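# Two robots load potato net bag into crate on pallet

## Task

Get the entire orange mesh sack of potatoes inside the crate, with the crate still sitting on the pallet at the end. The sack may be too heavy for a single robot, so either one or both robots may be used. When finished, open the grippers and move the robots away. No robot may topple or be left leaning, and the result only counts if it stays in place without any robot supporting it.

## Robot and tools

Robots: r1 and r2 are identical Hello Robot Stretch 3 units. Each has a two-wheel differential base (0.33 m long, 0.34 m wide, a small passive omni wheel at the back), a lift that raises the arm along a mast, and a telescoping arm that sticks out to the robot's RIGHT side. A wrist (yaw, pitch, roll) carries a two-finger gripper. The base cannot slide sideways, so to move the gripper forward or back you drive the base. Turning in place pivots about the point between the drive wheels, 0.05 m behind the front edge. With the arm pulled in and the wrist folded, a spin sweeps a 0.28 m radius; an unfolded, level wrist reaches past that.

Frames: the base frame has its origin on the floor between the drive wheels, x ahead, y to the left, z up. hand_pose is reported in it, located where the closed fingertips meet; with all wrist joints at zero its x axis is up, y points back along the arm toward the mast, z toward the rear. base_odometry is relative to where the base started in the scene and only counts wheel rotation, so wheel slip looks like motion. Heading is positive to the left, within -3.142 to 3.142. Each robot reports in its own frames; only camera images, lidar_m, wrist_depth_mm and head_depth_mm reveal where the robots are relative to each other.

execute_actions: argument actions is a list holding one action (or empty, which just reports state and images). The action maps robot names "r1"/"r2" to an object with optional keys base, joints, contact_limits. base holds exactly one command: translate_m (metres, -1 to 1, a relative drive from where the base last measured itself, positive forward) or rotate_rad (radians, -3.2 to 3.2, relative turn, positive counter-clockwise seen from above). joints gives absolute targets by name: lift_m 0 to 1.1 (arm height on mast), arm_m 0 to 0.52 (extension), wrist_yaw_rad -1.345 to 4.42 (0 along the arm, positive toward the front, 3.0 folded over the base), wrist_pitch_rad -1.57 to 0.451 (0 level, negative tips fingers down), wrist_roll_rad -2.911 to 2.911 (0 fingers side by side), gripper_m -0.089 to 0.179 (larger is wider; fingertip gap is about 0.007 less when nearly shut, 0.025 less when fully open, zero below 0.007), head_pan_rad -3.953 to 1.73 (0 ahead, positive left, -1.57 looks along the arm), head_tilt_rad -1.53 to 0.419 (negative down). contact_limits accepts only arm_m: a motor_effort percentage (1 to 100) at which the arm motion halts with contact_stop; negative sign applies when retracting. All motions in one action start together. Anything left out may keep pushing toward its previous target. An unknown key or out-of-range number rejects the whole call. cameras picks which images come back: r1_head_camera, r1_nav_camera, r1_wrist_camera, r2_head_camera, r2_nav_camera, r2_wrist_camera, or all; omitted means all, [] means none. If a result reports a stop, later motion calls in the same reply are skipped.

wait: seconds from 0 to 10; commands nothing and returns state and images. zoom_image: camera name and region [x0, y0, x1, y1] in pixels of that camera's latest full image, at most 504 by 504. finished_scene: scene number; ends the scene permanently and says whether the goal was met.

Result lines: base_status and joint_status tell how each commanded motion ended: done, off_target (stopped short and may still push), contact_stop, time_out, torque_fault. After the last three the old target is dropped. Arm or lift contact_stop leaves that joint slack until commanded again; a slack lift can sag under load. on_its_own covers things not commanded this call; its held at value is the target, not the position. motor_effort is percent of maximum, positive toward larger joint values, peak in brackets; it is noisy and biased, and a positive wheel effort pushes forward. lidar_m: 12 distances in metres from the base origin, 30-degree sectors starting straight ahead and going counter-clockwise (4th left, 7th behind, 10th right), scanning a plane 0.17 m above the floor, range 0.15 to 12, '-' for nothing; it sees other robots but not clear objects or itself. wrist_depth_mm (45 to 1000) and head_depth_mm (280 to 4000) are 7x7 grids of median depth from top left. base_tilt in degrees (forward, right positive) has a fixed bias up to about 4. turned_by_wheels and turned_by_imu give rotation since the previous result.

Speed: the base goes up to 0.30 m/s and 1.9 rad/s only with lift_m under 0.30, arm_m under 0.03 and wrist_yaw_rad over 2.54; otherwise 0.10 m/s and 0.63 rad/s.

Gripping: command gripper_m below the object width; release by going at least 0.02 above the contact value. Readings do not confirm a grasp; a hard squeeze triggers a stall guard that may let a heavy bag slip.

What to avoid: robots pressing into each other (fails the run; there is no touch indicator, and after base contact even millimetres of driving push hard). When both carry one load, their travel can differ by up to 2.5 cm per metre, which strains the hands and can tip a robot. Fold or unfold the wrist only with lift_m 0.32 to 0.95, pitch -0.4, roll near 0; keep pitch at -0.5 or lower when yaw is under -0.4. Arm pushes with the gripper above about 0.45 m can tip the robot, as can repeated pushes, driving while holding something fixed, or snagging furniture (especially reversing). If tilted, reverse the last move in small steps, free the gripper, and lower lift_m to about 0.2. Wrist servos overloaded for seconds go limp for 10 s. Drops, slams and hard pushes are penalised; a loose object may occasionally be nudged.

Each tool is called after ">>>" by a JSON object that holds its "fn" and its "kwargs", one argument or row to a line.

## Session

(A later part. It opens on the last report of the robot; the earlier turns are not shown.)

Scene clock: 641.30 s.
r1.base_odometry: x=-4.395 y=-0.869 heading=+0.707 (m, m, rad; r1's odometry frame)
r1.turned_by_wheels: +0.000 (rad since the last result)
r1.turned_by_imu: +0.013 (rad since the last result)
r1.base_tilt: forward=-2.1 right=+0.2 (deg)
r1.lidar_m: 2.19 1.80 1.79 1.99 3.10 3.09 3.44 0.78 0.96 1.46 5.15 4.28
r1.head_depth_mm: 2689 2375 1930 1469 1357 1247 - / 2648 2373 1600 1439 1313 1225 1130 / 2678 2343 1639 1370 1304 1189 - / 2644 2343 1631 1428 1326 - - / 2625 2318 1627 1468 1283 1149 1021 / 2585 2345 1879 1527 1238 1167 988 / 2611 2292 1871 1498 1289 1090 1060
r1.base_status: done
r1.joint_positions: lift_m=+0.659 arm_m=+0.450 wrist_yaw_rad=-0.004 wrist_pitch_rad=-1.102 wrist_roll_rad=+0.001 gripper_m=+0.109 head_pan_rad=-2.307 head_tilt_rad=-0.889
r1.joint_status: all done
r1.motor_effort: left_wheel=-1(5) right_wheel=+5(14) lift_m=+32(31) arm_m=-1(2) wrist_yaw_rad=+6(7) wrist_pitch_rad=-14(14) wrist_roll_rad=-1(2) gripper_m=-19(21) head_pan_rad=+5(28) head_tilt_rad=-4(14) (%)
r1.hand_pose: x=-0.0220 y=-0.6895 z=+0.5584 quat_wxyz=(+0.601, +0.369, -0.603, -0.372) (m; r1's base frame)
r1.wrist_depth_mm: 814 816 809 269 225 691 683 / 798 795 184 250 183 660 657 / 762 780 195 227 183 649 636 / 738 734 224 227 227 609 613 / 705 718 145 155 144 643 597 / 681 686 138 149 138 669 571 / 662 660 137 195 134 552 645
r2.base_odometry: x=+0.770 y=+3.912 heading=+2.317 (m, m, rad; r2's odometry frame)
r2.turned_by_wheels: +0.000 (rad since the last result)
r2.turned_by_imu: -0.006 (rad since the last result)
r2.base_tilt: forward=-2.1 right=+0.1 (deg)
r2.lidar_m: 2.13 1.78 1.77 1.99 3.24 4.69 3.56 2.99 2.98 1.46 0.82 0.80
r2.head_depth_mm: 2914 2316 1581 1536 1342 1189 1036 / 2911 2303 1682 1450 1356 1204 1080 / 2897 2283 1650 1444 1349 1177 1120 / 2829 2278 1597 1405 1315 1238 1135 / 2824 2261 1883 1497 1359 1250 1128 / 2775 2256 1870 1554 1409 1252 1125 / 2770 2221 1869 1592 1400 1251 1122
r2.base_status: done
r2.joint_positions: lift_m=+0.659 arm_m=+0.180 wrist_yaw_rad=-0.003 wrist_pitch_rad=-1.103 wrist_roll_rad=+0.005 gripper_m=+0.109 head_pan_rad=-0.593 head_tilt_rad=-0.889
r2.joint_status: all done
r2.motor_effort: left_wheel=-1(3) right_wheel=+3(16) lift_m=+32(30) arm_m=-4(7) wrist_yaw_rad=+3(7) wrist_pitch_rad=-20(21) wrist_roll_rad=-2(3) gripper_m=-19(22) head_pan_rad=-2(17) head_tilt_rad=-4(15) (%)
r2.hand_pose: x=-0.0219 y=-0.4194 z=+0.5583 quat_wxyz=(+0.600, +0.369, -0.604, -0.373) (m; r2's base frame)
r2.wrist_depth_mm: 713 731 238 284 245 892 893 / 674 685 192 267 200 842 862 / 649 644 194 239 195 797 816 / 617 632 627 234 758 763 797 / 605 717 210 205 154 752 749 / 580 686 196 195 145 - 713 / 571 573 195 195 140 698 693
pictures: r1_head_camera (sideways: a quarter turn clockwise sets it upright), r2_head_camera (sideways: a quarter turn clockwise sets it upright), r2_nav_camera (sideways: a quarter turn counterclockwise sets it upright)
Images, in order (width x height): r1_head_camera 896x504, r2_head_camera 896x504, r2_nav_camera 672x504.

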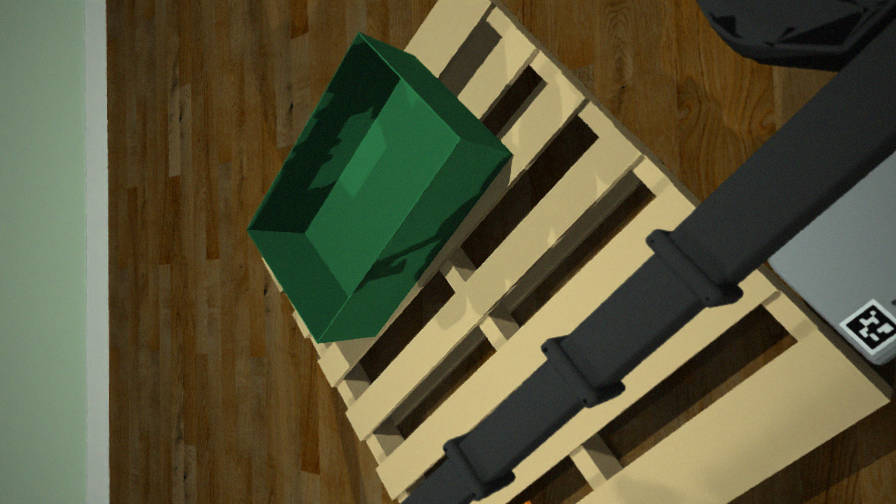

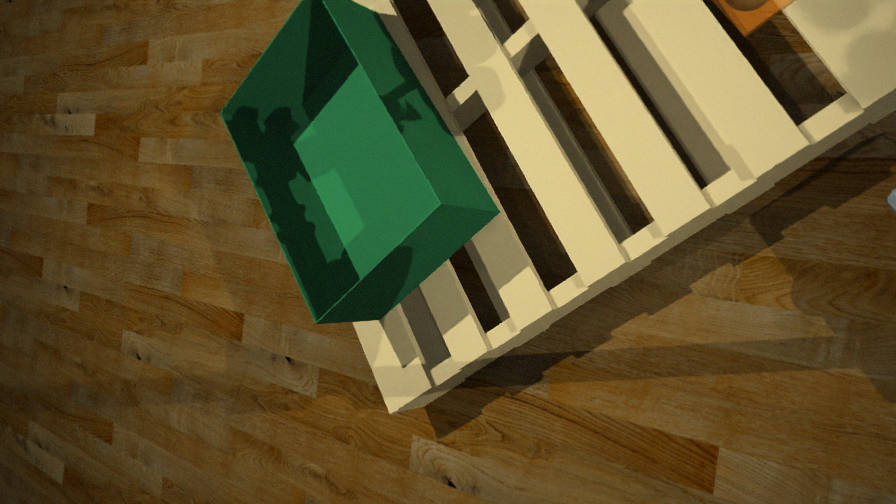

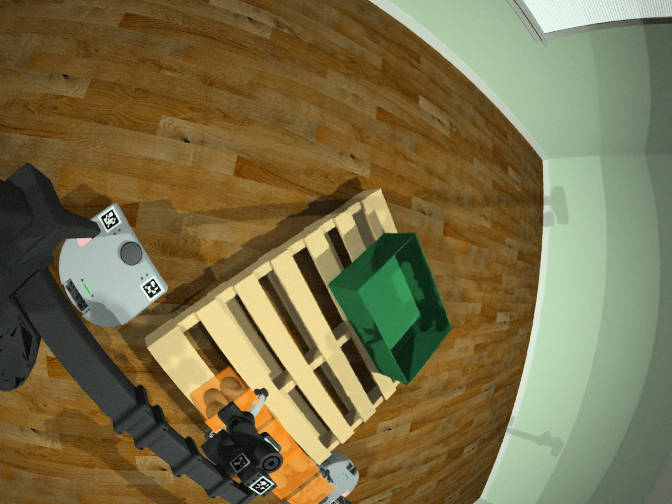

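>>> {"fn": "execute_actions", "kwargs": {
  "actions": [
    {"r1": {"base": {"rotate_rad": -0.08}, "joints": {"wrist_yaw_rad": 0.07, "arm_m": 0.27}}, "r2": {"base": {"translate_m": 0.04}, "joints": {"arm_m": 0.37}}}
  ],
  "cameras": ["r1_head_camera"]
}}

>>> {"fn": "execute_actions", "kwargs": {
  "actions": [
    {"r1": {"base": {"translate_m": -0.78}, "joints": {"arm_m": 0.325, "head_pan_rad": -1.7, "head_tilt_rad": -1.0}}, "r2": {"base": {"translate_m": 0.78}, "joints": {"head_pan_rad": -1.4, "head_tilt_rad": -1.0}}}
  ]
}}

Scene clock: 701.07 s.
r1.base_odometry: x=-4.395 y=-0.869 heading=+0.627 (m, m, rad; r1's odometry frame)
r1.turned_by_wheels: -0.080 (rad since the last result)
r1.turned_by_imu: -0.078 (rad since the last result)
r1.base_tilt: forward=-2.2 right=+0.2 (deg)
r1.lidar_m: 2.33 1.83 1.79 1.92 2.84 3.10 3.31 0.78 0.89 1.47 4.63 5.15
r1.head_depth_mm: 2772 2368 1932 1526 1390 1251 - / 2715 2378 1917 1464 1348 1223 1125 / 2685 2327 1589 1385 1295 1221 - / 2661 2383 1646 1412 1304 - - / 2600 2364 1594 1426 1370 1100 1036 / 2573 2328 1879 1507 1197 1153 990 / 2562 2301 1883 1598 1194 1084 1029
r1.base_status: done
r1.joint_positions: lift_m=+0.659 arm_m=+0.271 wrist_yaw_rad=+0.063 wrist_pitch_rad=-1.109 wrist_roll_rad=+0.005 gripper_m=+0.109 head_pan_rad=-2.307 head_tilt_rad=-0.889
r1.joint_status: all done
r1.motor_effort: left_wheel=+2(5) right_wheel=-2(9) lift_m=+31(31) arm_m=-7(9) wrist_yaw_rad=+7(8) wrist_pitch_rad=-12(15) wrist_roll_rad=-3(3) gripper_m=-20(19) head_pan_rad=+5(4) head_tilt_rad=-4(4) (%)
r1.hand_pose: x=-0.0158 y=-0.5082 z=+0.5577 quat_wxyz=(+0.611, +0.390, -0.590, -0.355) (m; r1's base frame)
r1.wrist_depth_mm: 837 813 814 271 226 685 677 / 802 787 187 253 185 662 652 / 760 765 195 227 184 633 631 / 736 734 236 227 226 610 602 / 713 721 145 155 144 676 592 / 695 683 138 148 137 560 564 / 670 662 136 194 133 549 637
r2.base_odometry: x=+0.742 y=+3.941 heading=+2.317 (m, m, rad; r2's odometry frame)
r2.turned_by_wheels: +0.000 (rad since the last result)
r2.turned_by_imu: +0.000 (rad since the last result)
r2.base_tilt: forward=-2.2 right=+0.2 (deg)
r2.lidar_m: 2.09 1.75 1.74 1.96 3.16 4.72 3.59 3.01 2.99 1.47 0.77 0.78
r2.head_depth_mm: 2898 2301 1600 1514 1347 1165 1129 / 2890 2307 1683 1454 1338 1209 1064 / 2856 2299 1634 1465 1335 1161 1121 / 2863 2286 1590 1422 1322 1237 1135 / 2813 2271 1884 1518 1368 1257 1130 / 2788 2258 1880 1550 1407 1249 1129 / 2785 2228 1875 1606 1396 1248 1124
r2.base_status: done
r2.joint_positions: lift_m=+0.659 arm_m=+0.370 wrist_yaw_rad=-0.009 wrist_pitch_rad=-1.106 wrist_roll_rad=+0.007 gripper_m=+0.109 head_pan_rad=-0.593 head_tilt_rad=-0.889
r2.joint_status: all done
r2.motor_effort: left_wheel=-3(5) right_wheel=+4(8) lift_m=+33(32) arm_m=-4(3) wrist_yaw_rad=+6(6) wrist_pitch_rad=-19(23) wrist_roll_rad=-4(4) gripper_m=-19(20) head_pan_rad=-2(2) head_tilt_rad=-4(4) (%)
r2.hand_pose: x=-0.0224 y=-0.6084 z=+0.5580 quat_wxyz=(+0.598, +0.368, -0.605, -0.376) (m; r2's base frame)
r2.wrist_depth_mm: 721 710 243 286 243 885 895 / 672 686 193 263 202 821 846 / 656 645 196 242 194 812 819 / 614 635 639 237 637 780 785 / 594 597 211 205 153 758 749 / 570 573 195 194 145 - 722 / 600 560 192 194 140 684 685
pictures: r1_head_camera (sideways: a quarter turn clockwise sets it upright)
Images, in order (width x height): r1_head_camera 896x504.

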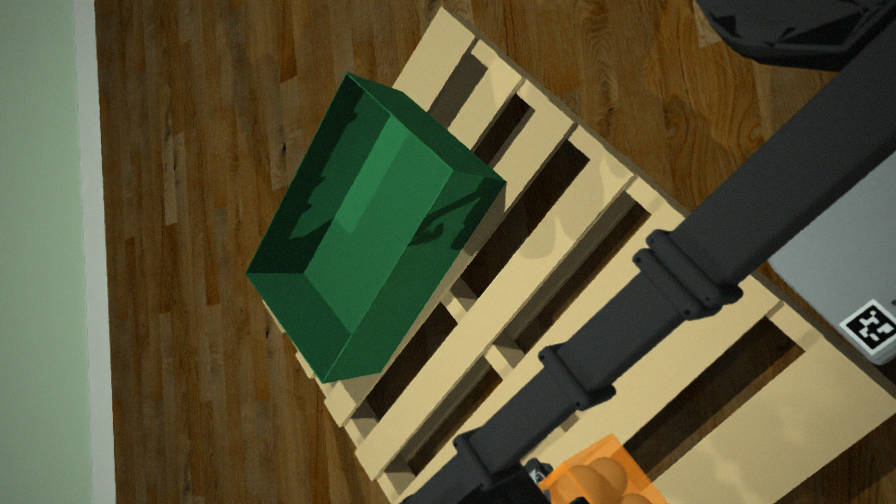

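Scene clock: 709.87 s.
r1.base_odometry: x=-5.027 y=-1.327 heading=+0.627 (m, m, rad; r1's odometry frame)
r1.turned_by_wheels: +0.000 (rad since the last result)
r1.turned_by_imu: +0.010 (rad since the last result)
r1.base_tilt: forward=-2.2 right=+0.1 (deg)
r1.lidar_m: 2.91 2.28 2.25 2.42 2.51 2.48 2.66 2.54 0.47 0.43 0.44 6.21
r1.head_depth_mm: 2219 2047 1733 1512 1332 1192 1103 / 2272 2032 1719 1506 1348 - - / 2351 2009 1745 - 1177 1168 - / 2397 2011 - 1320 1169 1118 - / 2340 1934 997 1266 1210 1126 1067 / 978 1732 1446 1363 1256 1126 1067 / 2363 1971 1606 1363 1220 1100 1066
r1.base_status: done
r1.joint_positions: lift_m=+0.659 arm_m=+0.325 wrist_yaw_rad=+0.063 wrist_pitch_rad=-1.081 wrist_roll_rad=+0.005 gripper_m=+0.109 head_pan_rad=-1.707 head_tilt_rad=-0.987
r1.joint_status: all done
r1.motor_effort: left_wheel=+2(3) right_wheel=+1(7) lift_m=+32(31) arm_m=-4(5) wrist_yaw_rad=+8(8) wrist_pitch_rad=-19(19) wrist_roll_rad=-3(3) gripper_m=-19(20) head_pan_rad=+4(42) head_tilt_rad=-5(10) (%)
r1.hand_pose: x=-0.0153 y=-0.5694 z=+0.5604 quat_wxyz=(+0.616, +0.382, -0.596, -0.346) (m; r1's base frame)
r1.wrist_depth_mm: 715 712 484 270 228 816 833 / 689 679 187 251 184 801 801 / 657 658 224 226 185 751 756 / 623 622 226 227 224 529 726 / 603 710 145 155 144 551 701 / 577 565 139 149 137 494 677 / 654 550 137 196 134 442 661
r2.base_odometry: x=+0.213 y=+4.514 heading=+2.317 (m, m, rad; r2's odometry frame)
r2.turned_by_wheels: +0.000 (rad since the last result)
r2.turned_by_imu: -0.009 (rad since the last result)
r2.base_tilt: forward=-2.2 right=+0.1 (deg)
r2.lidar_m: 1.48 1.23 1.23 1.37 2.21 5.29 4.25 3.53 0.56 0.53 0.55 2.83
r2.head_depth_mm: 2354 1998 1594 - - - - / 1569 1466 - 1349 1196 1183 - / 2331 1738 1015 1315 1244 1198 - / 2316 1971 1506 1357 1244 1194 - / 2285 1952 1695 1377 1215 1208 1117 / 2282 1936 1690 1499 1340 1221 1114 / 2268 1933 1675 1492 1340 1212 1113
r2.base_status: done
r2.joint_positions: lift_m=+0.659 arm_m=+0.370 wrist_yaw_rad=-0.006 wrist_pitch_rad=-1.079 wrist_roll_rad=+0.007 gripper_m=+0.109 head_pan_rad=-1.393 head_tilt_rad=-0.987
r2.joint_status: all done
r2.on_its_own: wrist_pitch_rad is at rest, and its effort (-31) is outside its rest range (-20 to +32)
r2.motor_effort: left_wheel=-2(4) right_wheel=+4(12) lift_m=+32(32) arm_m=-6(6) wrist_yaw_rad=+4(6) wrist_pitch_rad=-31(31) wrist_roll_rad=-3(3) gripper_m=-19(19) head_pan_rad=-3(29) head_tilt_rad=-5(14) (%)
r2.hand_pose: x=-0.0222 y=-0.6152 z=+0.5606 quat_wxyz=(+0.604, +0.360, -0.609, -0.367) (m; r2's base frame)
r2.wrist_depth_mm: 883 870 243 286 248 768 766 / 820 806 192 265 199 707 719 / 765 782 197 239 197 682 696 / 776 751 611 234 478 650 664 / 711 488 209 205 153 617 631 / 702 486 195 195 145 462 597 / 681 544 196 195 140 573 585
pictures: r1_head_camera (sideways: a quarter turn clockwise sets it upright), r1_nav_camera (sideways: a quarter turn counterclockwise sets it upright), r1_wrist_camera, r2_head_camera (sideways: a quarter turn clockwise sets it upright), r2_nav_camera (sideways: a quarter turn counterclockwise sets it upright), r2_wrist_camera
Images, in order (width x height): r1_head_camera 896x504, r1_nav_camera 672x504, r1_wrist_camera 644x364, r2_head_camera 896x504, r2_nav_camera 672x504, r2_wrist_camera 644x364.

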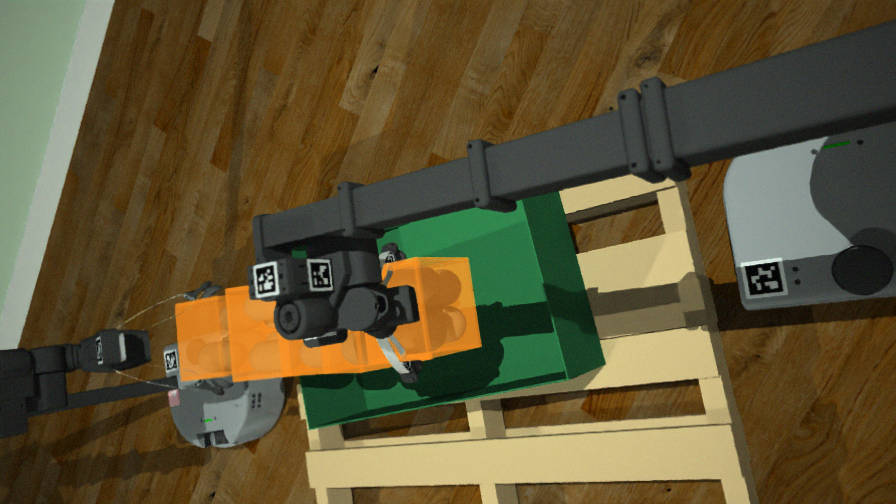

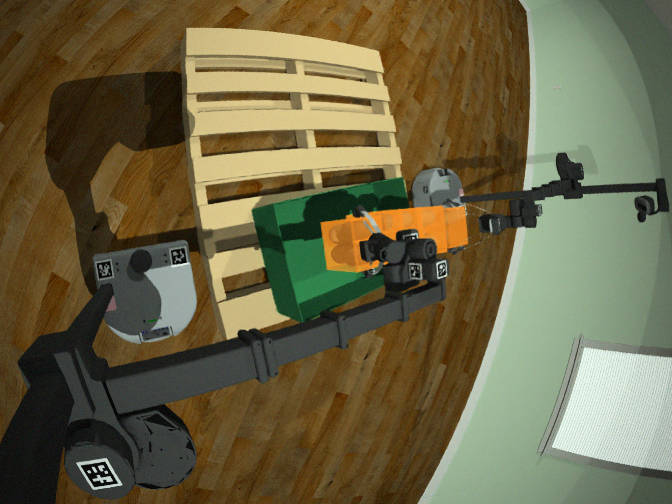

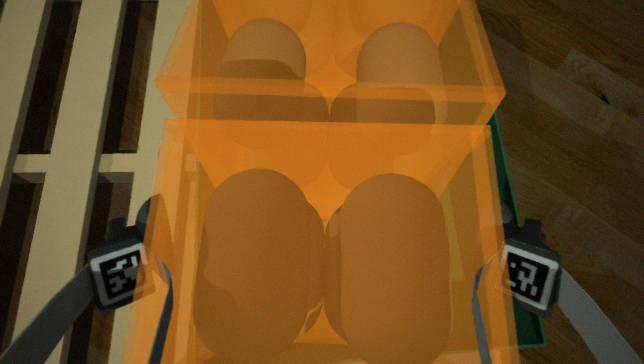

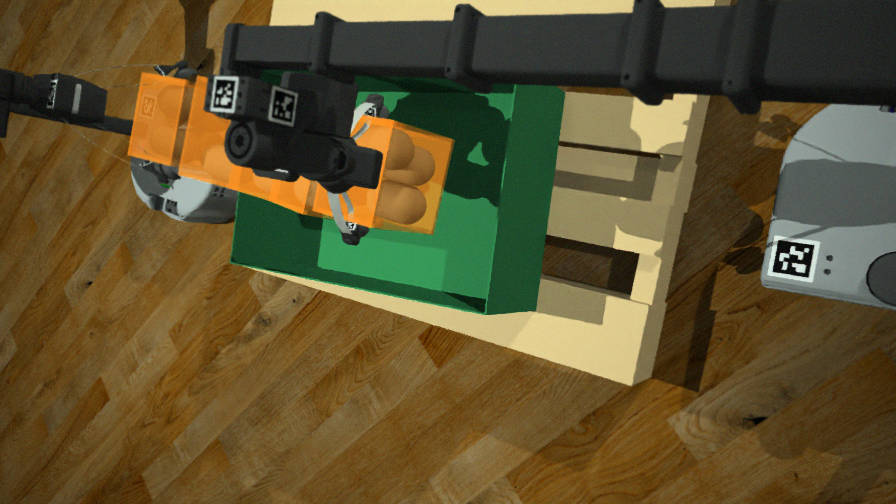

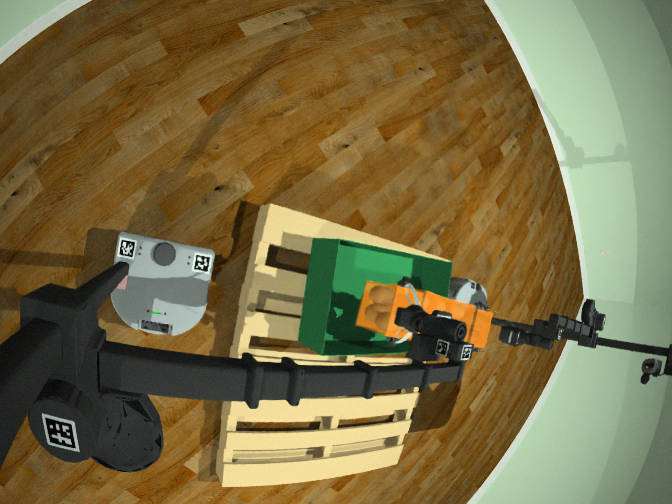

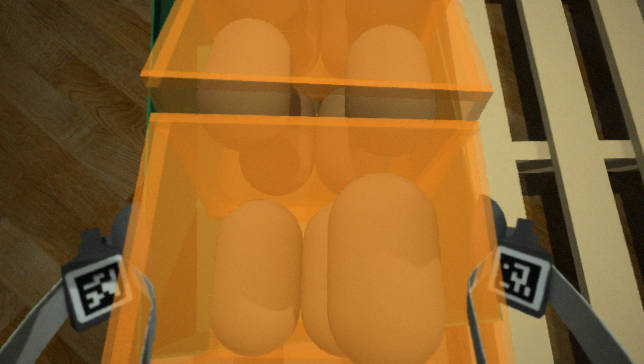

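>>> {"fn": "execute_actions", "kwargs": {
  "actions": [
    {"r1": {"base": {"translate_m": -0.055}, "joints": {"lift_m": 0.56}}, "r2": {"base": {"translate_m": -0.01}, "joints": {"arm_m": 0.41, "lift_m": 0.56}}}
  ],
  "cameras": ["r1_wrist_camera", "r2_wrist_camera", "r1_head_camera", "r2_head_camera"]
}}

Scene clock: 724.20 s.
r1.base_odometry: x=-5.071 y=-1.359 heading=+0.628 (m, m, rad; r1's odometry frame)
r1.turned_by_wheels: +0.000 (rad since the last result)
r1.turned_by_imu: +0.002 (rad since the last result)
r1.base_tilt: forward=-2.2 right=+0.2 (deg)
r1.lidar_m: 2.94 2.31 2.28 2.45 2.47 2.43 2.60 2.50 0.47 0.44 0.44 6.27
r1.head_depth_mm: 2198 2065 1740 1506 1332 1193 1098 / 2260 2049 1724 1499 1325 1199 - / 2295 2047 1713 1517 1308 - - / 2379 2034 1744 1266 1190 1159 - / 2392 1990 1190 992 1168 1148 1072 / 2396 1655 1369 1318 1186 1113 1070 / 2193 1996 1600 1358 1221 1088 1075
r1.base_status: done
r1.joint_positions: lift_m=+0.560 arm_m=+0.325 wrist_yaw_rad=+0.078 wrist_pitch_rad=-1.125 wrist_roll_rad=-0.012 gripper_m=+0.109 head_pan_rad=-1.707 head_tilt_rad=-0.987
r1.joint_status: all done
r1.motor_effort: left_wheel=+5(5) right_wheel=-9(13) lift_m=+26(27) arm_m=-3(4) wrist_yaw_rad=-9(9) wrist_pitch_rad=-7(19) wrist_roll_rad=+5(5) gripper_m=-19(20) head_pan_rad=+4(4) head_tilt_rad=-4(4) (%)
r1.hand_pose: x=-0.0147 y=-0.5590 z=+0.4567 quat_wxyz=(+0.616, +0.402, -0.579, -0.351) (m; r1's base frame)
r1.wrist_depth_mm: 567 442 229 272 440 684 693 / 607 405 191 258 193 412 661 / 534 398 183 230 191 415 647 / 616 392 224 229 459 385 621 / 495 420 146 156 146 428 608 / 583 419 138 150 138 401 585 / 459 330 134 153 133 320 570
r2.base_odometry: x=+0.220 y=+4.507 heading=+2.317 (m, m, rad; r2's odometry frame)
r2.turned_by_wheels: +0.000 (rad since the last result)
r2.turned_by_imu: +0.001 (rad since the last result)
r2.base_tilt: forward=-2.2 right=+0.2 (deg)
r2.lidar_m: 1.49 1.24 1.23 1.37 2.23 5.26 4.19 3.53 0.56 0.54 0.55 2.85
r2.head_depth_mm: 2349 1997 1583 1398 1229 1166 1133 / 2233 1907 - 1365 1193 - - / 2151 1415 1158 1091 1241 1201 - / 2310 1915 1511 1339 1240 1193 - / 2285 1940 1702 1358 1214 1202 1114 / 2279 1952 1682 1498 1343 1216 1108 / 2256 1928 1687 1488 1341 1209 1111
r2.base_status: done
r2.joint_positions: lift_m=+0.560 arm_m=+0.410 wrist_yaw_rad=+0.009 wrist_pitch_rad=-1.123 wrist_roll_rad=-0.005 gripper_m=+0.109 head_pan_rad=-1.393 head_tilt_rad=-0.987
r2.joint_status: all done
r2.motor_effort: left_wheel=+5(5) right_wheel=-6(6) lift_m=+24(29) arm_m=-3(7) wrist_yaw_rad=-7(6) wrist_pitch_rad=-12(30) wrist_roll_rad=+3(3) gripper_m=-19(20) head_pan_rad=-2(2) head_tilt_rad=-5(5) (%)
r2.hand_pose: x=-0.0208 y=-0.6443 z=+0.4570 quat_wxyz=(+0.602, +0.380, -0.595, -0.373) (m; r2's base frame)
r2.wrist_depth_mm: 713 432 238 265 480 586 611 / 681 424 200 288 449 565 593 / 670 421 191 240 459 424 565 / 626 407 504 239 508 396 538 / 613 458 214 207 155 395 641 / 595 470 196 196 146 - 606 / 565 395 189 191 139 339 482
pictures: r1_head_camera (sideways: a quarter turn clockwise sets it upright), r1_wrist_camera, r2_head_camera (sideways: a quarter turn clockwise sets it upright), r2_wrist_camera
Images, in order (width x height): r1_head_camera 896x504, r1_wrist_camera 644x364, r2_head_camera 896x504, r2_wrist_camera 644x364.

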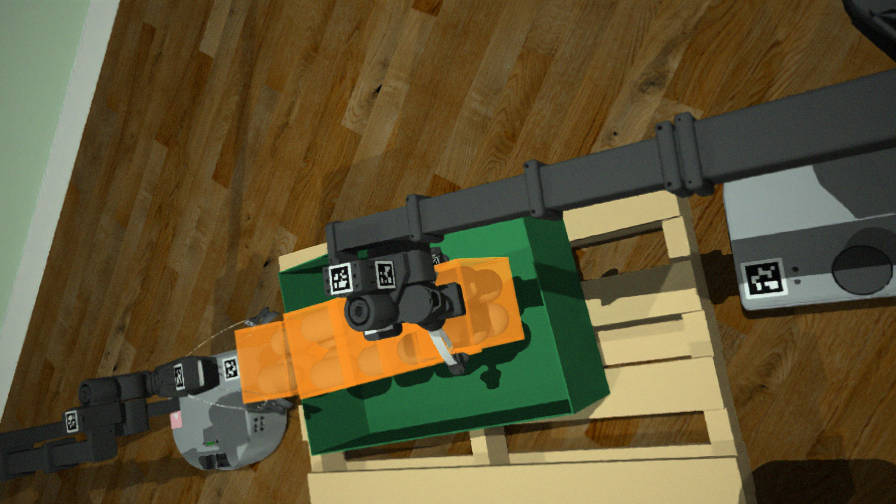

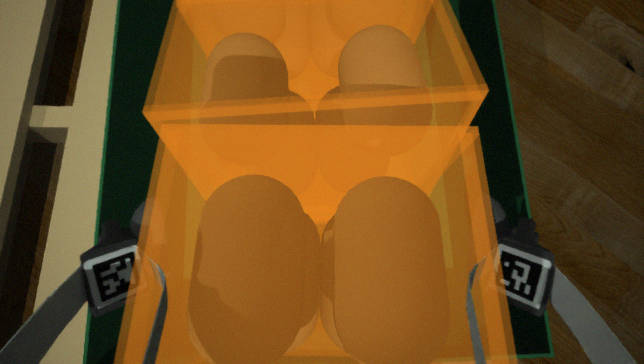

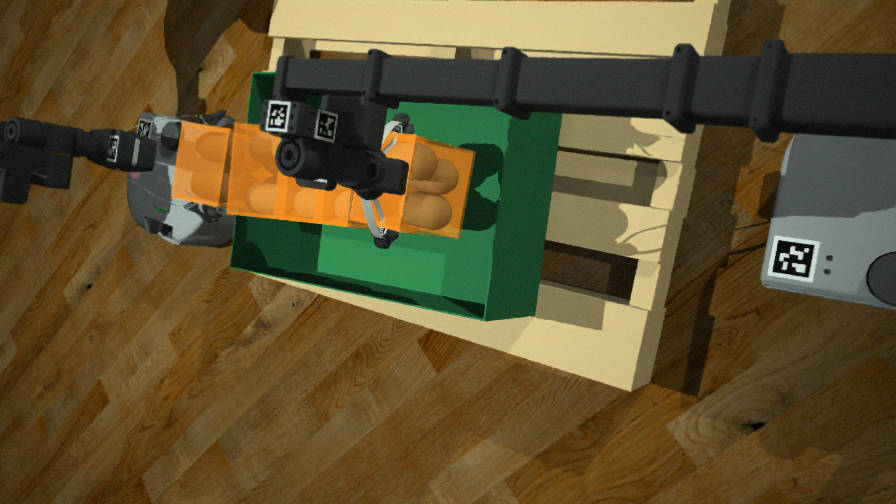

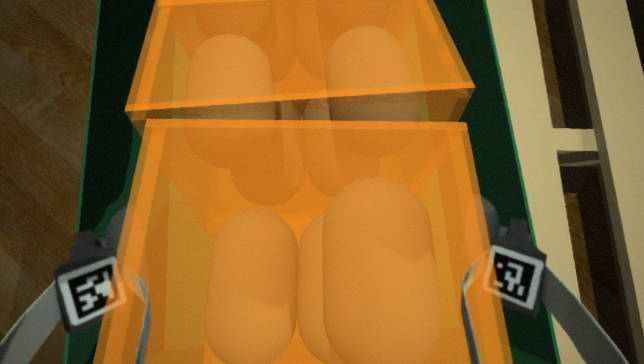

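>>> {"fn": "execute_actions", "kwargs": {
  "actions": [
    {"r1": {"joints": {"lift_m": 0.332, "wrist_yaw_rad": 0.12}}, "r2": {"joints": {"lift_m": 0.332, "wrist_yaw_rad": 0.05}}}
  ],
  "cameras": ["r1_wrist_camera", "r2_wrist_camera", "r1_head_camera", "r2_head_camera"]
}}

Scene clock: 742.60 s.
r1.base_odometry: x=-5.071 y=-1.359 heading=+0.627 (m, m, rad; r1's odometry frame)
r1.turned_by_wheels: +0.000 (rad since the last result)
r1.turned_by_imu: +0.001 (rad since the last result)
r1.base_tilt: forward=-2.1 right=+0.2 (deg)
r1.lidar_m: 2.94 2.31 2.28 2.45 2.47 2.43 2.61 2.50 0.47 0.44 0.44 6.24
r1.head_depth_mm: 2186 2041 1725 1505 1332 1193 1100 / 2236 2030 1726 1502 1330 1192 1112 / 2297 2023 1726 1496 1207 1123 - / 2357 1994 1588 1376 1249 1169 - / 2418 1976 1402 1267 1149 1145 1079 / 2324 1629 1397 1308 1190 1121 1074 / 1389 1932 1611 1356 1223 1095 1067
r1.base_status: not commanded
r1.joint_positions: lift_m=+0.332 arm_m=+0.325 wrist_yaw_rad=+0.120 wrist_pitch_rad=-1.151 wrist_roll_rad=-0.005 gripper_m=+0.109 head_pan_rad=-1.707 head_tilt_rad=-0.988
r1.joint_status: all done
r1.motor_effort: left_wheel=+2(5) right_wheel=-2(9) lift_m=+20(24) arm_m=-3(3) wrist_yaw_rad=+0(9) wrist_pitch_rad=+0(7) wrist_roll_rad=+2(5) gripper_m=-18(19) head_pan_rad=+4(4) head_tilt_rad=-4(5) (%)
r1.hand_pose: x=-0.0118 y=-0.5521 z=+0.2268 quat_wxyz=(+0.617, +0.421, -0.567, -0.348) (m; r1's base frame)
r1.wrist_depth_mm: 250 293 170 241 170 291 225 / 249 285 165 221 165 283 226 / 250 276 170 216 172 273 227 / 247 268 223 263 265 266 227 / 249 262 145 155 144 260 228 / 236 252 138 148 138 250 217 / 246 246 136 195 134 247 240
r2.base_odometry: x=+0.220 y=+4.507 heading=+2.317 (m, m, rad; r2's odometry frame)
r2.turned_by_wheels: +0.000 (rad since the last result)
r2.turned_by_imu: +0.000 (rad since the last result)
r2.base_tilt: forward=-2.2 right=+0.0 (deg)
r2.lidar_m: 1.49 1.24 1.24 1.38 2.22 5.30 4.22 3.51 0.56 0.53 0.55 2.84
r2.head_depth_mm: 2359 2001 1629 1410 1250 1163 1132 / 2285 1946 1469 1305 1305 1191 1140 / 1701 1264 1429 1281 1262 1194 - / 2304 1920 1484 1347 1236 1196 - / 2310 1951 1702 1358 1218 1207 1117 / 2269 1949 1688 1495 1343 1220 1116 / 2265 1933 1691 1485 1338 1215 1108
r2.base_status: not commanded
r2.joint_positions: lift_m=+0.332 arm_m=+0.410 wrist_yaw_rad=+0.049 wrist_pitch_rad=-1.148 wrist_roll_rad=-0.003 gripper_m=+0.109 head_pan_rad=-1.393 head_tilt_rad=-0.988
r2.joint_status: all done
r2.motor_effort: left_wheel=+1(4) right_wheel=-2(7) lift_m=+19(25) arm_m=-2(2) wrist_yaw_rad=+1(7) wrist_pitch_rad=-1(12) wrist_roll_rad=+2(3) gripper_m=-19(19) head_pan_rad=-2(2) head_tilt_rad=-5(5) (%)
r2.hand_pose: x=-0.0175 y=-0.6381 z=+0.2272 quat_wxyz=(+0.604, +0.399, -0.583, -0.369) (m; r2's base frame)
r2.wrist_depth_mm: 273 300 180 256 184 310 238 / 273 290 172 232 177 299 241 / 271 279 176 228 185 293 242 / 269 271 274 272 278 282 242 / 260 264 211 204 154 277 244 / - 256 195 195 145 - 235 / 246 247 193 194 140 258 235
pictures: r1_head_camera (sideways: a quarter turn clockwise sets it upright), r1_wrist_camera, r2_head_camera (sideways: a quarter turn clockwise sets it upright), r2_wrist_camera
Images, in order (width x height): r1_head_camera 896x504, r1_wrist_camera 644x364, r2_head_camera 896x504, r2_wrist_camera 644x364.

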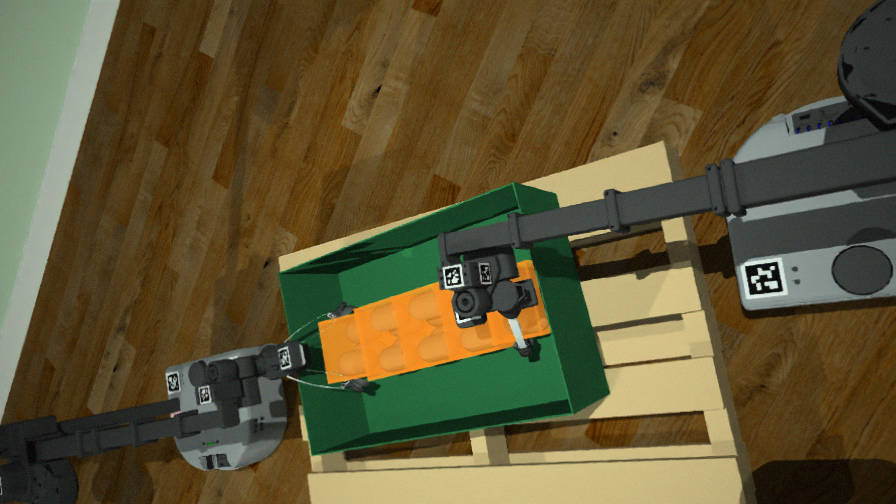

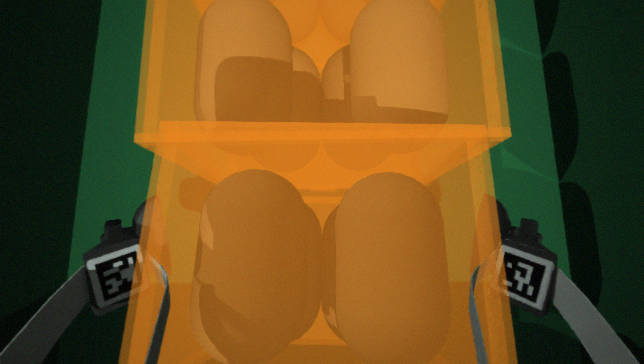

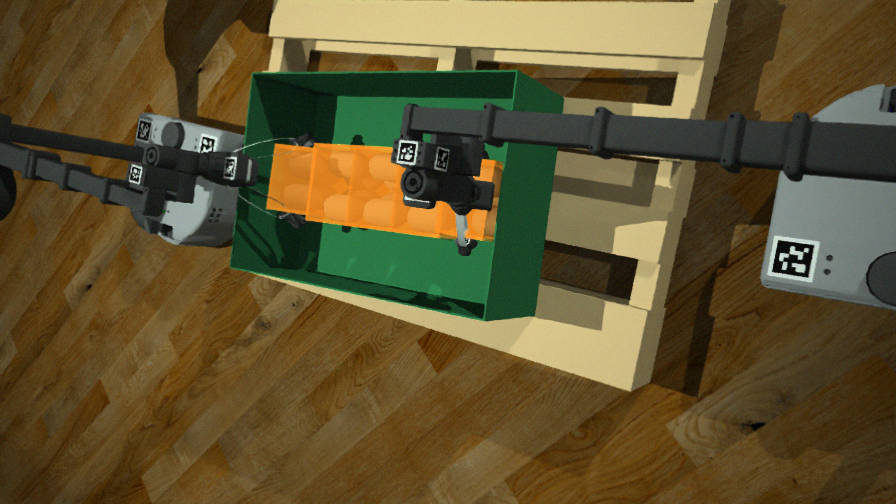

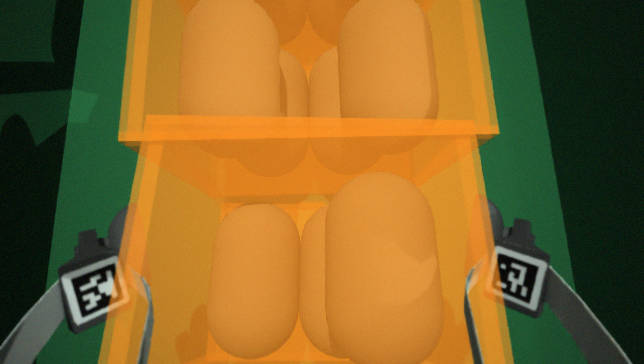

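>>> {"fn": "execute_actions", "kwargs": {
  "actions": [
    {"r1": {"joints": {"gripper_m": 0.179}}, "r2": {"joints": {"gripper_m": 0.179}}}
  ],
  "cameras": []
}}

>>> {"fn": "execute_actions", "kwargs": {
  "actions": [
    {"r1": {"joints": {"lift_m": 0.52}}, "r2": {"joints": {"lift_m": 0.52}}}
  ],
  "cameras": []
}}

>>> {"fn": "execute_actions", "kwargs": {
  "actions": [
    {"r1": {"joints": {"arm_m": 0.0}}, "r2": {"joints": {"arm_m": 0.0}}}
  ],
  "cameras": ["r1_head_camera", "r2_head_camera"]
}}

Scene clock: 751.20 s.
r1.base_odometry: x=-5.071 y=-1.359 heading=+0.627 (m, m, rad; r1's odometry frame)
r1.turned_by_wheels: +0.000 (rad since the last result)
r1.turned_by_imu: +0.001 (rad since the last result)
r1.base_tilt: forward=-2.2 right=+0.1 (deg)
r1.lidar_m: 2.94 2.31 2.28 2.44 2.47 2.44 2.62 2.50 0.47 0.44 0.44 6.22
r1.head_depth_mm: 2188 2024 1745 1497 1335 1190 1107 / 2244 2028 1716 1501 1326 1187 1106 / 2317 2024 1712 1498 1208 1128 - / 2414 2013 1570 1369 1243 1157 - / 2425 1992 1403 1274 1148 1148 1068 / 2322 1626 1422 1308 1191 1113 1069 / 1395 1927 1598 1350 1226 1095 1065
r1.base_status: not commanded
r1.joint_positions: lift_m=+0.332 arm_m=+0.325 wrist_yaw_rad=+0.120 wrist_pitch_rad=-1.157 wrist_roll_rad=-0.005 gripper_m=+0.179 head_pan_rad=-1.707 head_tilt_rad=-0.989
r1.joint_status: all done
r1.motor_effort: left_wheel=+1(2) right_wheel=-1(2) lift_m=+21(21) arm_m=-3(3) wrist_yaw_rad=+1(1) wrist_pitch_rad=+1(2) wrist_roll_rad=+2(2) gripper_m=+0(86) head_pan_rad=+4(4) head_tilt_rad=-5(4) (%)
r1.hand_pose: x=-0.0119 y=-0.5507 z=+0.2263 quat_wxyz=(+0.616, +0.422, -0.566, -0.350) (m; r1's base frame)
r1.wrist_depth_mm: 248 292 171 241 170 290 225 / 249 284 166 221 165 280 227 / 249 275 172 217 174 272 226 / 247 268 265 264 263 265 228 / 236 261 149 157 149 259 217 / - 254 145 154 144 253 208 / 246 248 146 244 145 245 239
r2.base_odometry: x=+0.220 y=+4.507 heading=+2.317 (m, m, rad; r2's odometry frame)
r2.turned_by_wheels: +0.000 (rad since the last result)
r2.turned_by_imu: +0.001 (rad since the last result)
r2.base_tilt: forward=-2.1 right=+0.1 (deg)
r2.lidar_m: 1.49 1.24 1.23 1.38 2.22 5.25 4.22 3.52 0.56 0.54 0.55 2.84
r2.head_depth_mm: 2351 1990 1620 1406 1251 1166 1135 / 2288 1942 1467 1299 1304 1200 1144 / 1697 1256 1438 1275 1259 1204 - / 2311 1882 1487 1334 1238 1194 - / 2296 1963 1692 1354 1216 1206 1116 / 2282 1948 1695 1495 1343 1217 1115 / 2265 1943 1681 1485 1339 1213 1111
r2.base_status: not commanded
r2.joint_positions: lift_m=+0.332 arm_m=+0.410 wrist_yaw_rad=+0.049 wrist_pitch_rad=-1.155 wrist_roll_rad=-0.003 gripper_m=+0.179 head_pan_rad=-1.393 head_tilt_rad=-0.989
r2.joint_status: all done
r2.motor_effort: left_wheel=+1(2) right_wheel=-2(2) lift_m=+20(20) arm_m=-2(2) wrist_yaw_rad=+0(0) wrist_pitch_rad=+2(3) wrist_roll_rad=+1(2) gripper_m=+0(87) head_pan_rad=-2(2) head_tilt_rad=-4(5) (%)
r2.hand_pose: x=-0.0176 y=-0.6364 z=+0.2265 quat_wxyz=(+0.603, +0.401, -0.581, -0.371) (m; r2's base frame)
r2.wrist_depth_mm: 272 301 178 253 182 309 240 / 272 289 171 232 177 301 240 / 271 278 177 227 188 292 243 / 267 270 271 245 279 281 243 / 257 264 212 209 159 274 234 / - 255 204 205 153 265 224 / 245 249 249 218 152 257 255
pictures: none
No camera images: the call's "cameras" was empty. Leave "cameras" out to get every camera's image.

Scene clock: 753.73 s.
r1.base_odometry: x=-5.071 y=-1.359 heading=+0.627 (m, m, rad; r1's odometry frame)
r1.turned_by_wheels: +0.000 (rad since the last result)
r1.turned_by_imu: +0.001 (rad since the last result)
r1.base_tilt: forward=-2.1 right=+0.1 (deg)
r1.lidar_m: 2.94 2.31 2.28 2.45 2.47 2.43 2.61 2.50 0.47 0.44 0.44 6.26
r1.head_depth_mm: 2186 2046 1728 1490 1329 1191 1100 / 2253 2050 1723 1496 1324 1194 1097 / 2304 2019 1720 1509 1342 - - / 2397 2026 1681 1273 1173 1163 - / 2415 1974 1435 1233 1159 1144 1067 / 2397 1624 1413 1320 1183 1115 1069 / 2176 1945 1619 1356 1226 1092 1072
r1.base_status: not commanded
r1.joint_positions: lift_m=+0.520 arm_m=+0.325 wrist_yaw_rad=+0.120 wrist_pitch_rad=-1.157 wrist_roll_rad=-0.005 gripper_m=+0.179 head_pan_rad=-1.707 head_tilt_rad=-0.989
r1.joint_status: all done
r1.motor_effort: left_wheel=+1(1) right_wheel=-1(0) lift_m=+22(24) arm_m=-2(2) wrist_yaw_rad=+1(1) wrist_pitch_rad=+2(1) wrist_roll_rad=+2(2) gripper_m=+1(0) head_pan_rad=+4(4) head_tilt_rad=-5(4) (%)
r1.hand_pose: x=-0.0119 y=-0.5507 z=+0.4142 quat_wxyz=(+0.616, +0.422, -0.566, -0.350) (m; r1's base frame)
r1.wrist_depth_mm: 577 356 494 402 493 364 630 / 503 355 484 375 480 340 610 / 478 353 470 402 470 343 588 / 463 354 460 398 451 342 578 / 450 395 443 336 444 402 561 / - 393 433 394 430 399 552 / 274 307 308 305 303 282 267
r2.base_odometry: x=+0.220 y=+4.507 heading=+2.317 (m, m, rad; r2's odometry frame)
r2.turned_by_wheels: +0.000 (rad since the last result)
r2.turned_by_imu: +0.000 (rad since the last result)
r2.base_tilt: forward=-2.3 right=+0.1 (deg)
r2.lidar_m: 1.49 1.24 1.23 1.38 2.22 5.29 4.24 3.51 0.56 0.54 0.55 2.84
r2.head_depth_mm: 2352 1987 1624 1404 1250 1163 1131 / 2277 1943 1433 1343 1190 - - / 1108 1719 1450 1258 1245 1198 - / 2302 1890 1510 1335 1237 1196 - / 2294 1953 1706 1358 1215 1205 1120 / 2278 1939 1689 1498 1341 1219 1115 / 2262 1937 1683 1493 1344 1215 1110
r2.base_status: not commanded
r2.joint_positions: lift_m=+0.520 arm_m=+0.410 wrist_yaw_rad=+0.049 wrist_pitch_rad=-1.155 wrist_roll_rad=-0.003 gripper_m=+0.179 head_pan_rad=-1.393 head_tilt_rad=-0.989
r2.joint_status: all done
r2.motor_effort: left_wheel=+1(1) right_wheel=-1(1) lift_m=+23(22) arm_m=-2(2) wrist_yaw_rad=+1(0) wrist_pitch_rad=+2(2) wrist_roll_rad=+1(2) gripper_m=+0(0) head_pan_rad=-3(2) head_tilt_rad=-4(4) (%)
r2.hand_pose: x=-0.0176 y=-0.6364 z=+0.4143 quat_wxyz=(+0.603, +0.401, -0.581, -0.371) (m; r2's base frame)
r2.wrist_depth_mm: 643 407 514 430 520 375 571 / 610 404 497 388 503 353 543 / 592 399 479 426 486 357 520 / 441 390 456 406 475 359 503 / 558 429 457 399 462 412 586 / - 426 438 379 444 416 573 / 281 363 398 389 376 328 285
pictures: none
No camera images: the call's "cameras" was empty. Leave "cameras" out to get every camera's image.

Scene clock: 757.93 s.
r1.base_odometry: x=-5.071 y=-1.359 heading=+0.627 (m, m, rad; r1's odometry frame)
r1.turned_by_wheels: +0.000 (rad since the last result)
r1.turned_by_imu: +0.001 (rad since the last result)
r1.base_tilt: forward=-2.0 right=+0.1 (deg)
r1.lidar_m: 2.94 2.32 2.28 2.45 2.46 2.43 2.62 2.50 0.47 0.44 0.44 6.23
r1.head_depth_mm: 2194 2032 1725 1504 1316 1198 1105 / 2270 2022 1729 1505 1331 1198 1097 / 2310 2021 1716 1496 1193 - - / 2360 1992 1580 1316 1179 - - / 2429 1998 1424 1265 1142 1151 1076 / 2191 1713 1439 1318 1186 1113 1073 / 2356 1996 1603 1363 1229 1103 1067
r1.base_status: not commanded
r1.joint_positions: lift_m=+0.520 arm_m=+0.001 wrist_yaw_rad=+0.120 wrist_pitch_rad=-1.157 wrist_roll_rad=-0.005 gripper_m=+0.179 head_pan_rad=-1.707 head_tilt_rad=-0.989
r1.joint_status: all done
r1.motor_effort: left_wheel=+1(1) right_wheel=-1(1) lift_m=+22(22) arm_m=-2(2) wrist_yaw_rad=+0(0) wrist_pitch_rad=+1(1) wrist_roll_rad=+2(2) gripper_m=+0(1) head_pan_rad=+4(4) head_tilt_rad=-4(5) (%)
r1.hand_pose: x=-0.0119 y=-0.2262 z=+0.4142 quat_wxyz=(+0.616, +0.422, -0.566, -0.350) (m; r1's base frame)
r1.wrist_depth_mm: 574 505 350 352 353 352 628 / 613 593 482 462 463 484 607 / 585 490 478 474 477 474 598 / 469 474 467 463 461 464 585 / 576 571 570 562 559 499 564 / - 564 549 - 560 547 551 / 538 547 542 - - 536 534
r2.base_odometry: x=+0.220 y=+4.507 heading=+2.317 (m, m, rad; r2's odometry frame)
r2.turned_by_wheels: +0.000 (rad since the last result)
r2.turned_by_imu: +0.001 (rad since the last result)
r2.base_tilt: forward=-2.2 right=+0.0 (deg)
r2.lidar_m: 1.49 1.24 1.24 1.38 2.22 5.28 4.23 3.51 0.56 0.54 0.55 2.84
r2.head_depth_mm: 2368 1993 1626 1400 1250 1165 1130 / 2228 1910 1478 1342 1212 1157 - / 2330 1735 1430 1301 1247 - - / 2331 1880 1508 1336 1240 1196 - / 2285 1956 1695 1353 1217 1201 1117 / 2287 1951 1695 1500 1338 1215 1112 / 2269 1923 1684 1490 1338 1214 1108
r2.base_status: not commanded
r2.joint_positions: lift_m=+0.520 arm_m=+0.000 wrist_yaw_rad=+0.050 wrist_pitch_rad=-1.155 wrist_roll_rad=-0.003 gripper_m=+0.179 head_pan_rad=-1.393 head_tilt_rad=-0.989
r2.joint_status: all done
r2.motor_effort: left_wheel=+0(1) right_wheel=-2(1) lift_m=+24(23) arm_m=-5(6) wrist_yaw_rad=+0(0) wrist_pitch_rad=+2(2) wrist_roll_rad=+1(2) gripper_m=+0(0) head_pan_rad=-2(2) head_tilt_rad=-4(5) (%)
r2.hand_pose: x=-0.0176 y=-0.2266 z=+0.4143 quat_wxyz=(+0.603, +0.401, -0.581, -0.371) (m; r2's base frame)
r2.wrist_depth_mm: 657 513 490 488 505 545 543 / 624 501 629 510 526 524 544 / 615 477 597 494 498 515 513 / 588 582 532 503 504 509 500 / 560 584 574 584 596 598 608 / - 559 563 575 584 575 584 / 537 542 537 - - 557 559
pictures: r1_head_camera (sideways: a quarter turn clockwise sets it upright), r2_head_camera (sideways: a quarter turn clockwise sets it upright)
Images, in order (width x height): r1_head_camera 896x504, r2_head_camera 896x504.

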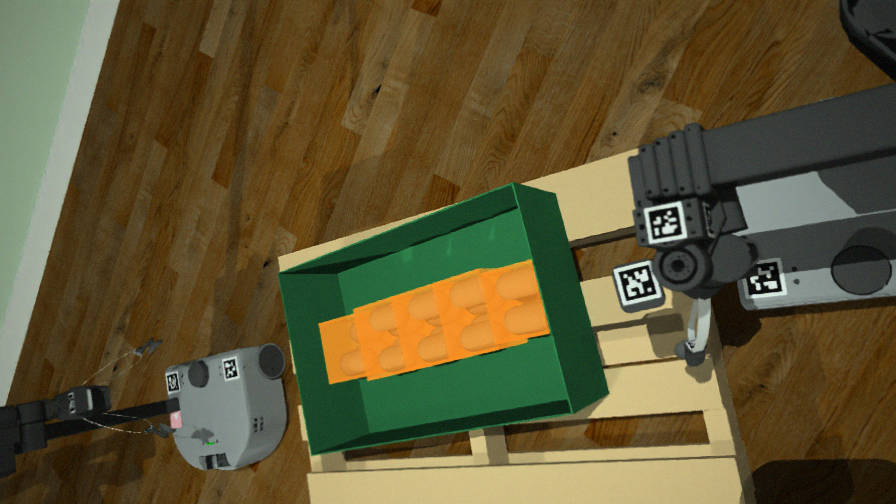

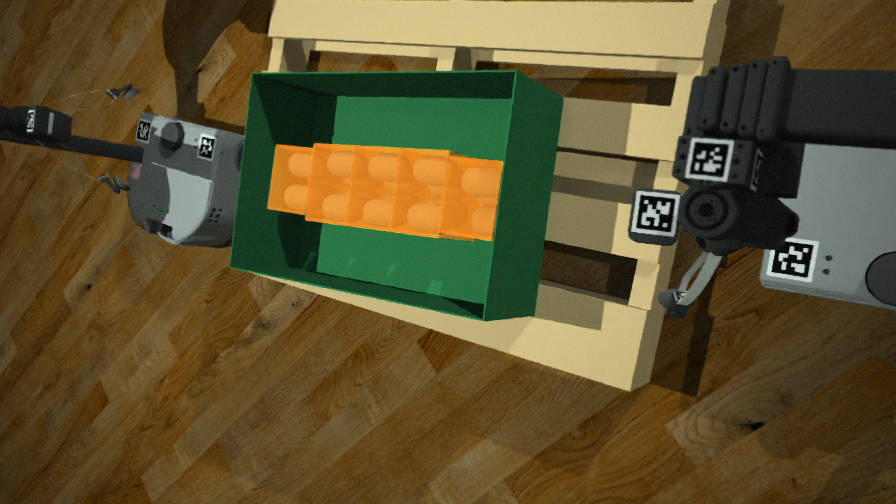

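The bag lies fully inside the crate, the crate is on the pallet, and both robots have let go and pulled their arms back.

>>> {"fn": "finished_scene", "kwargs": {
  "scene": 2
}}

The scene is finished: the task was done.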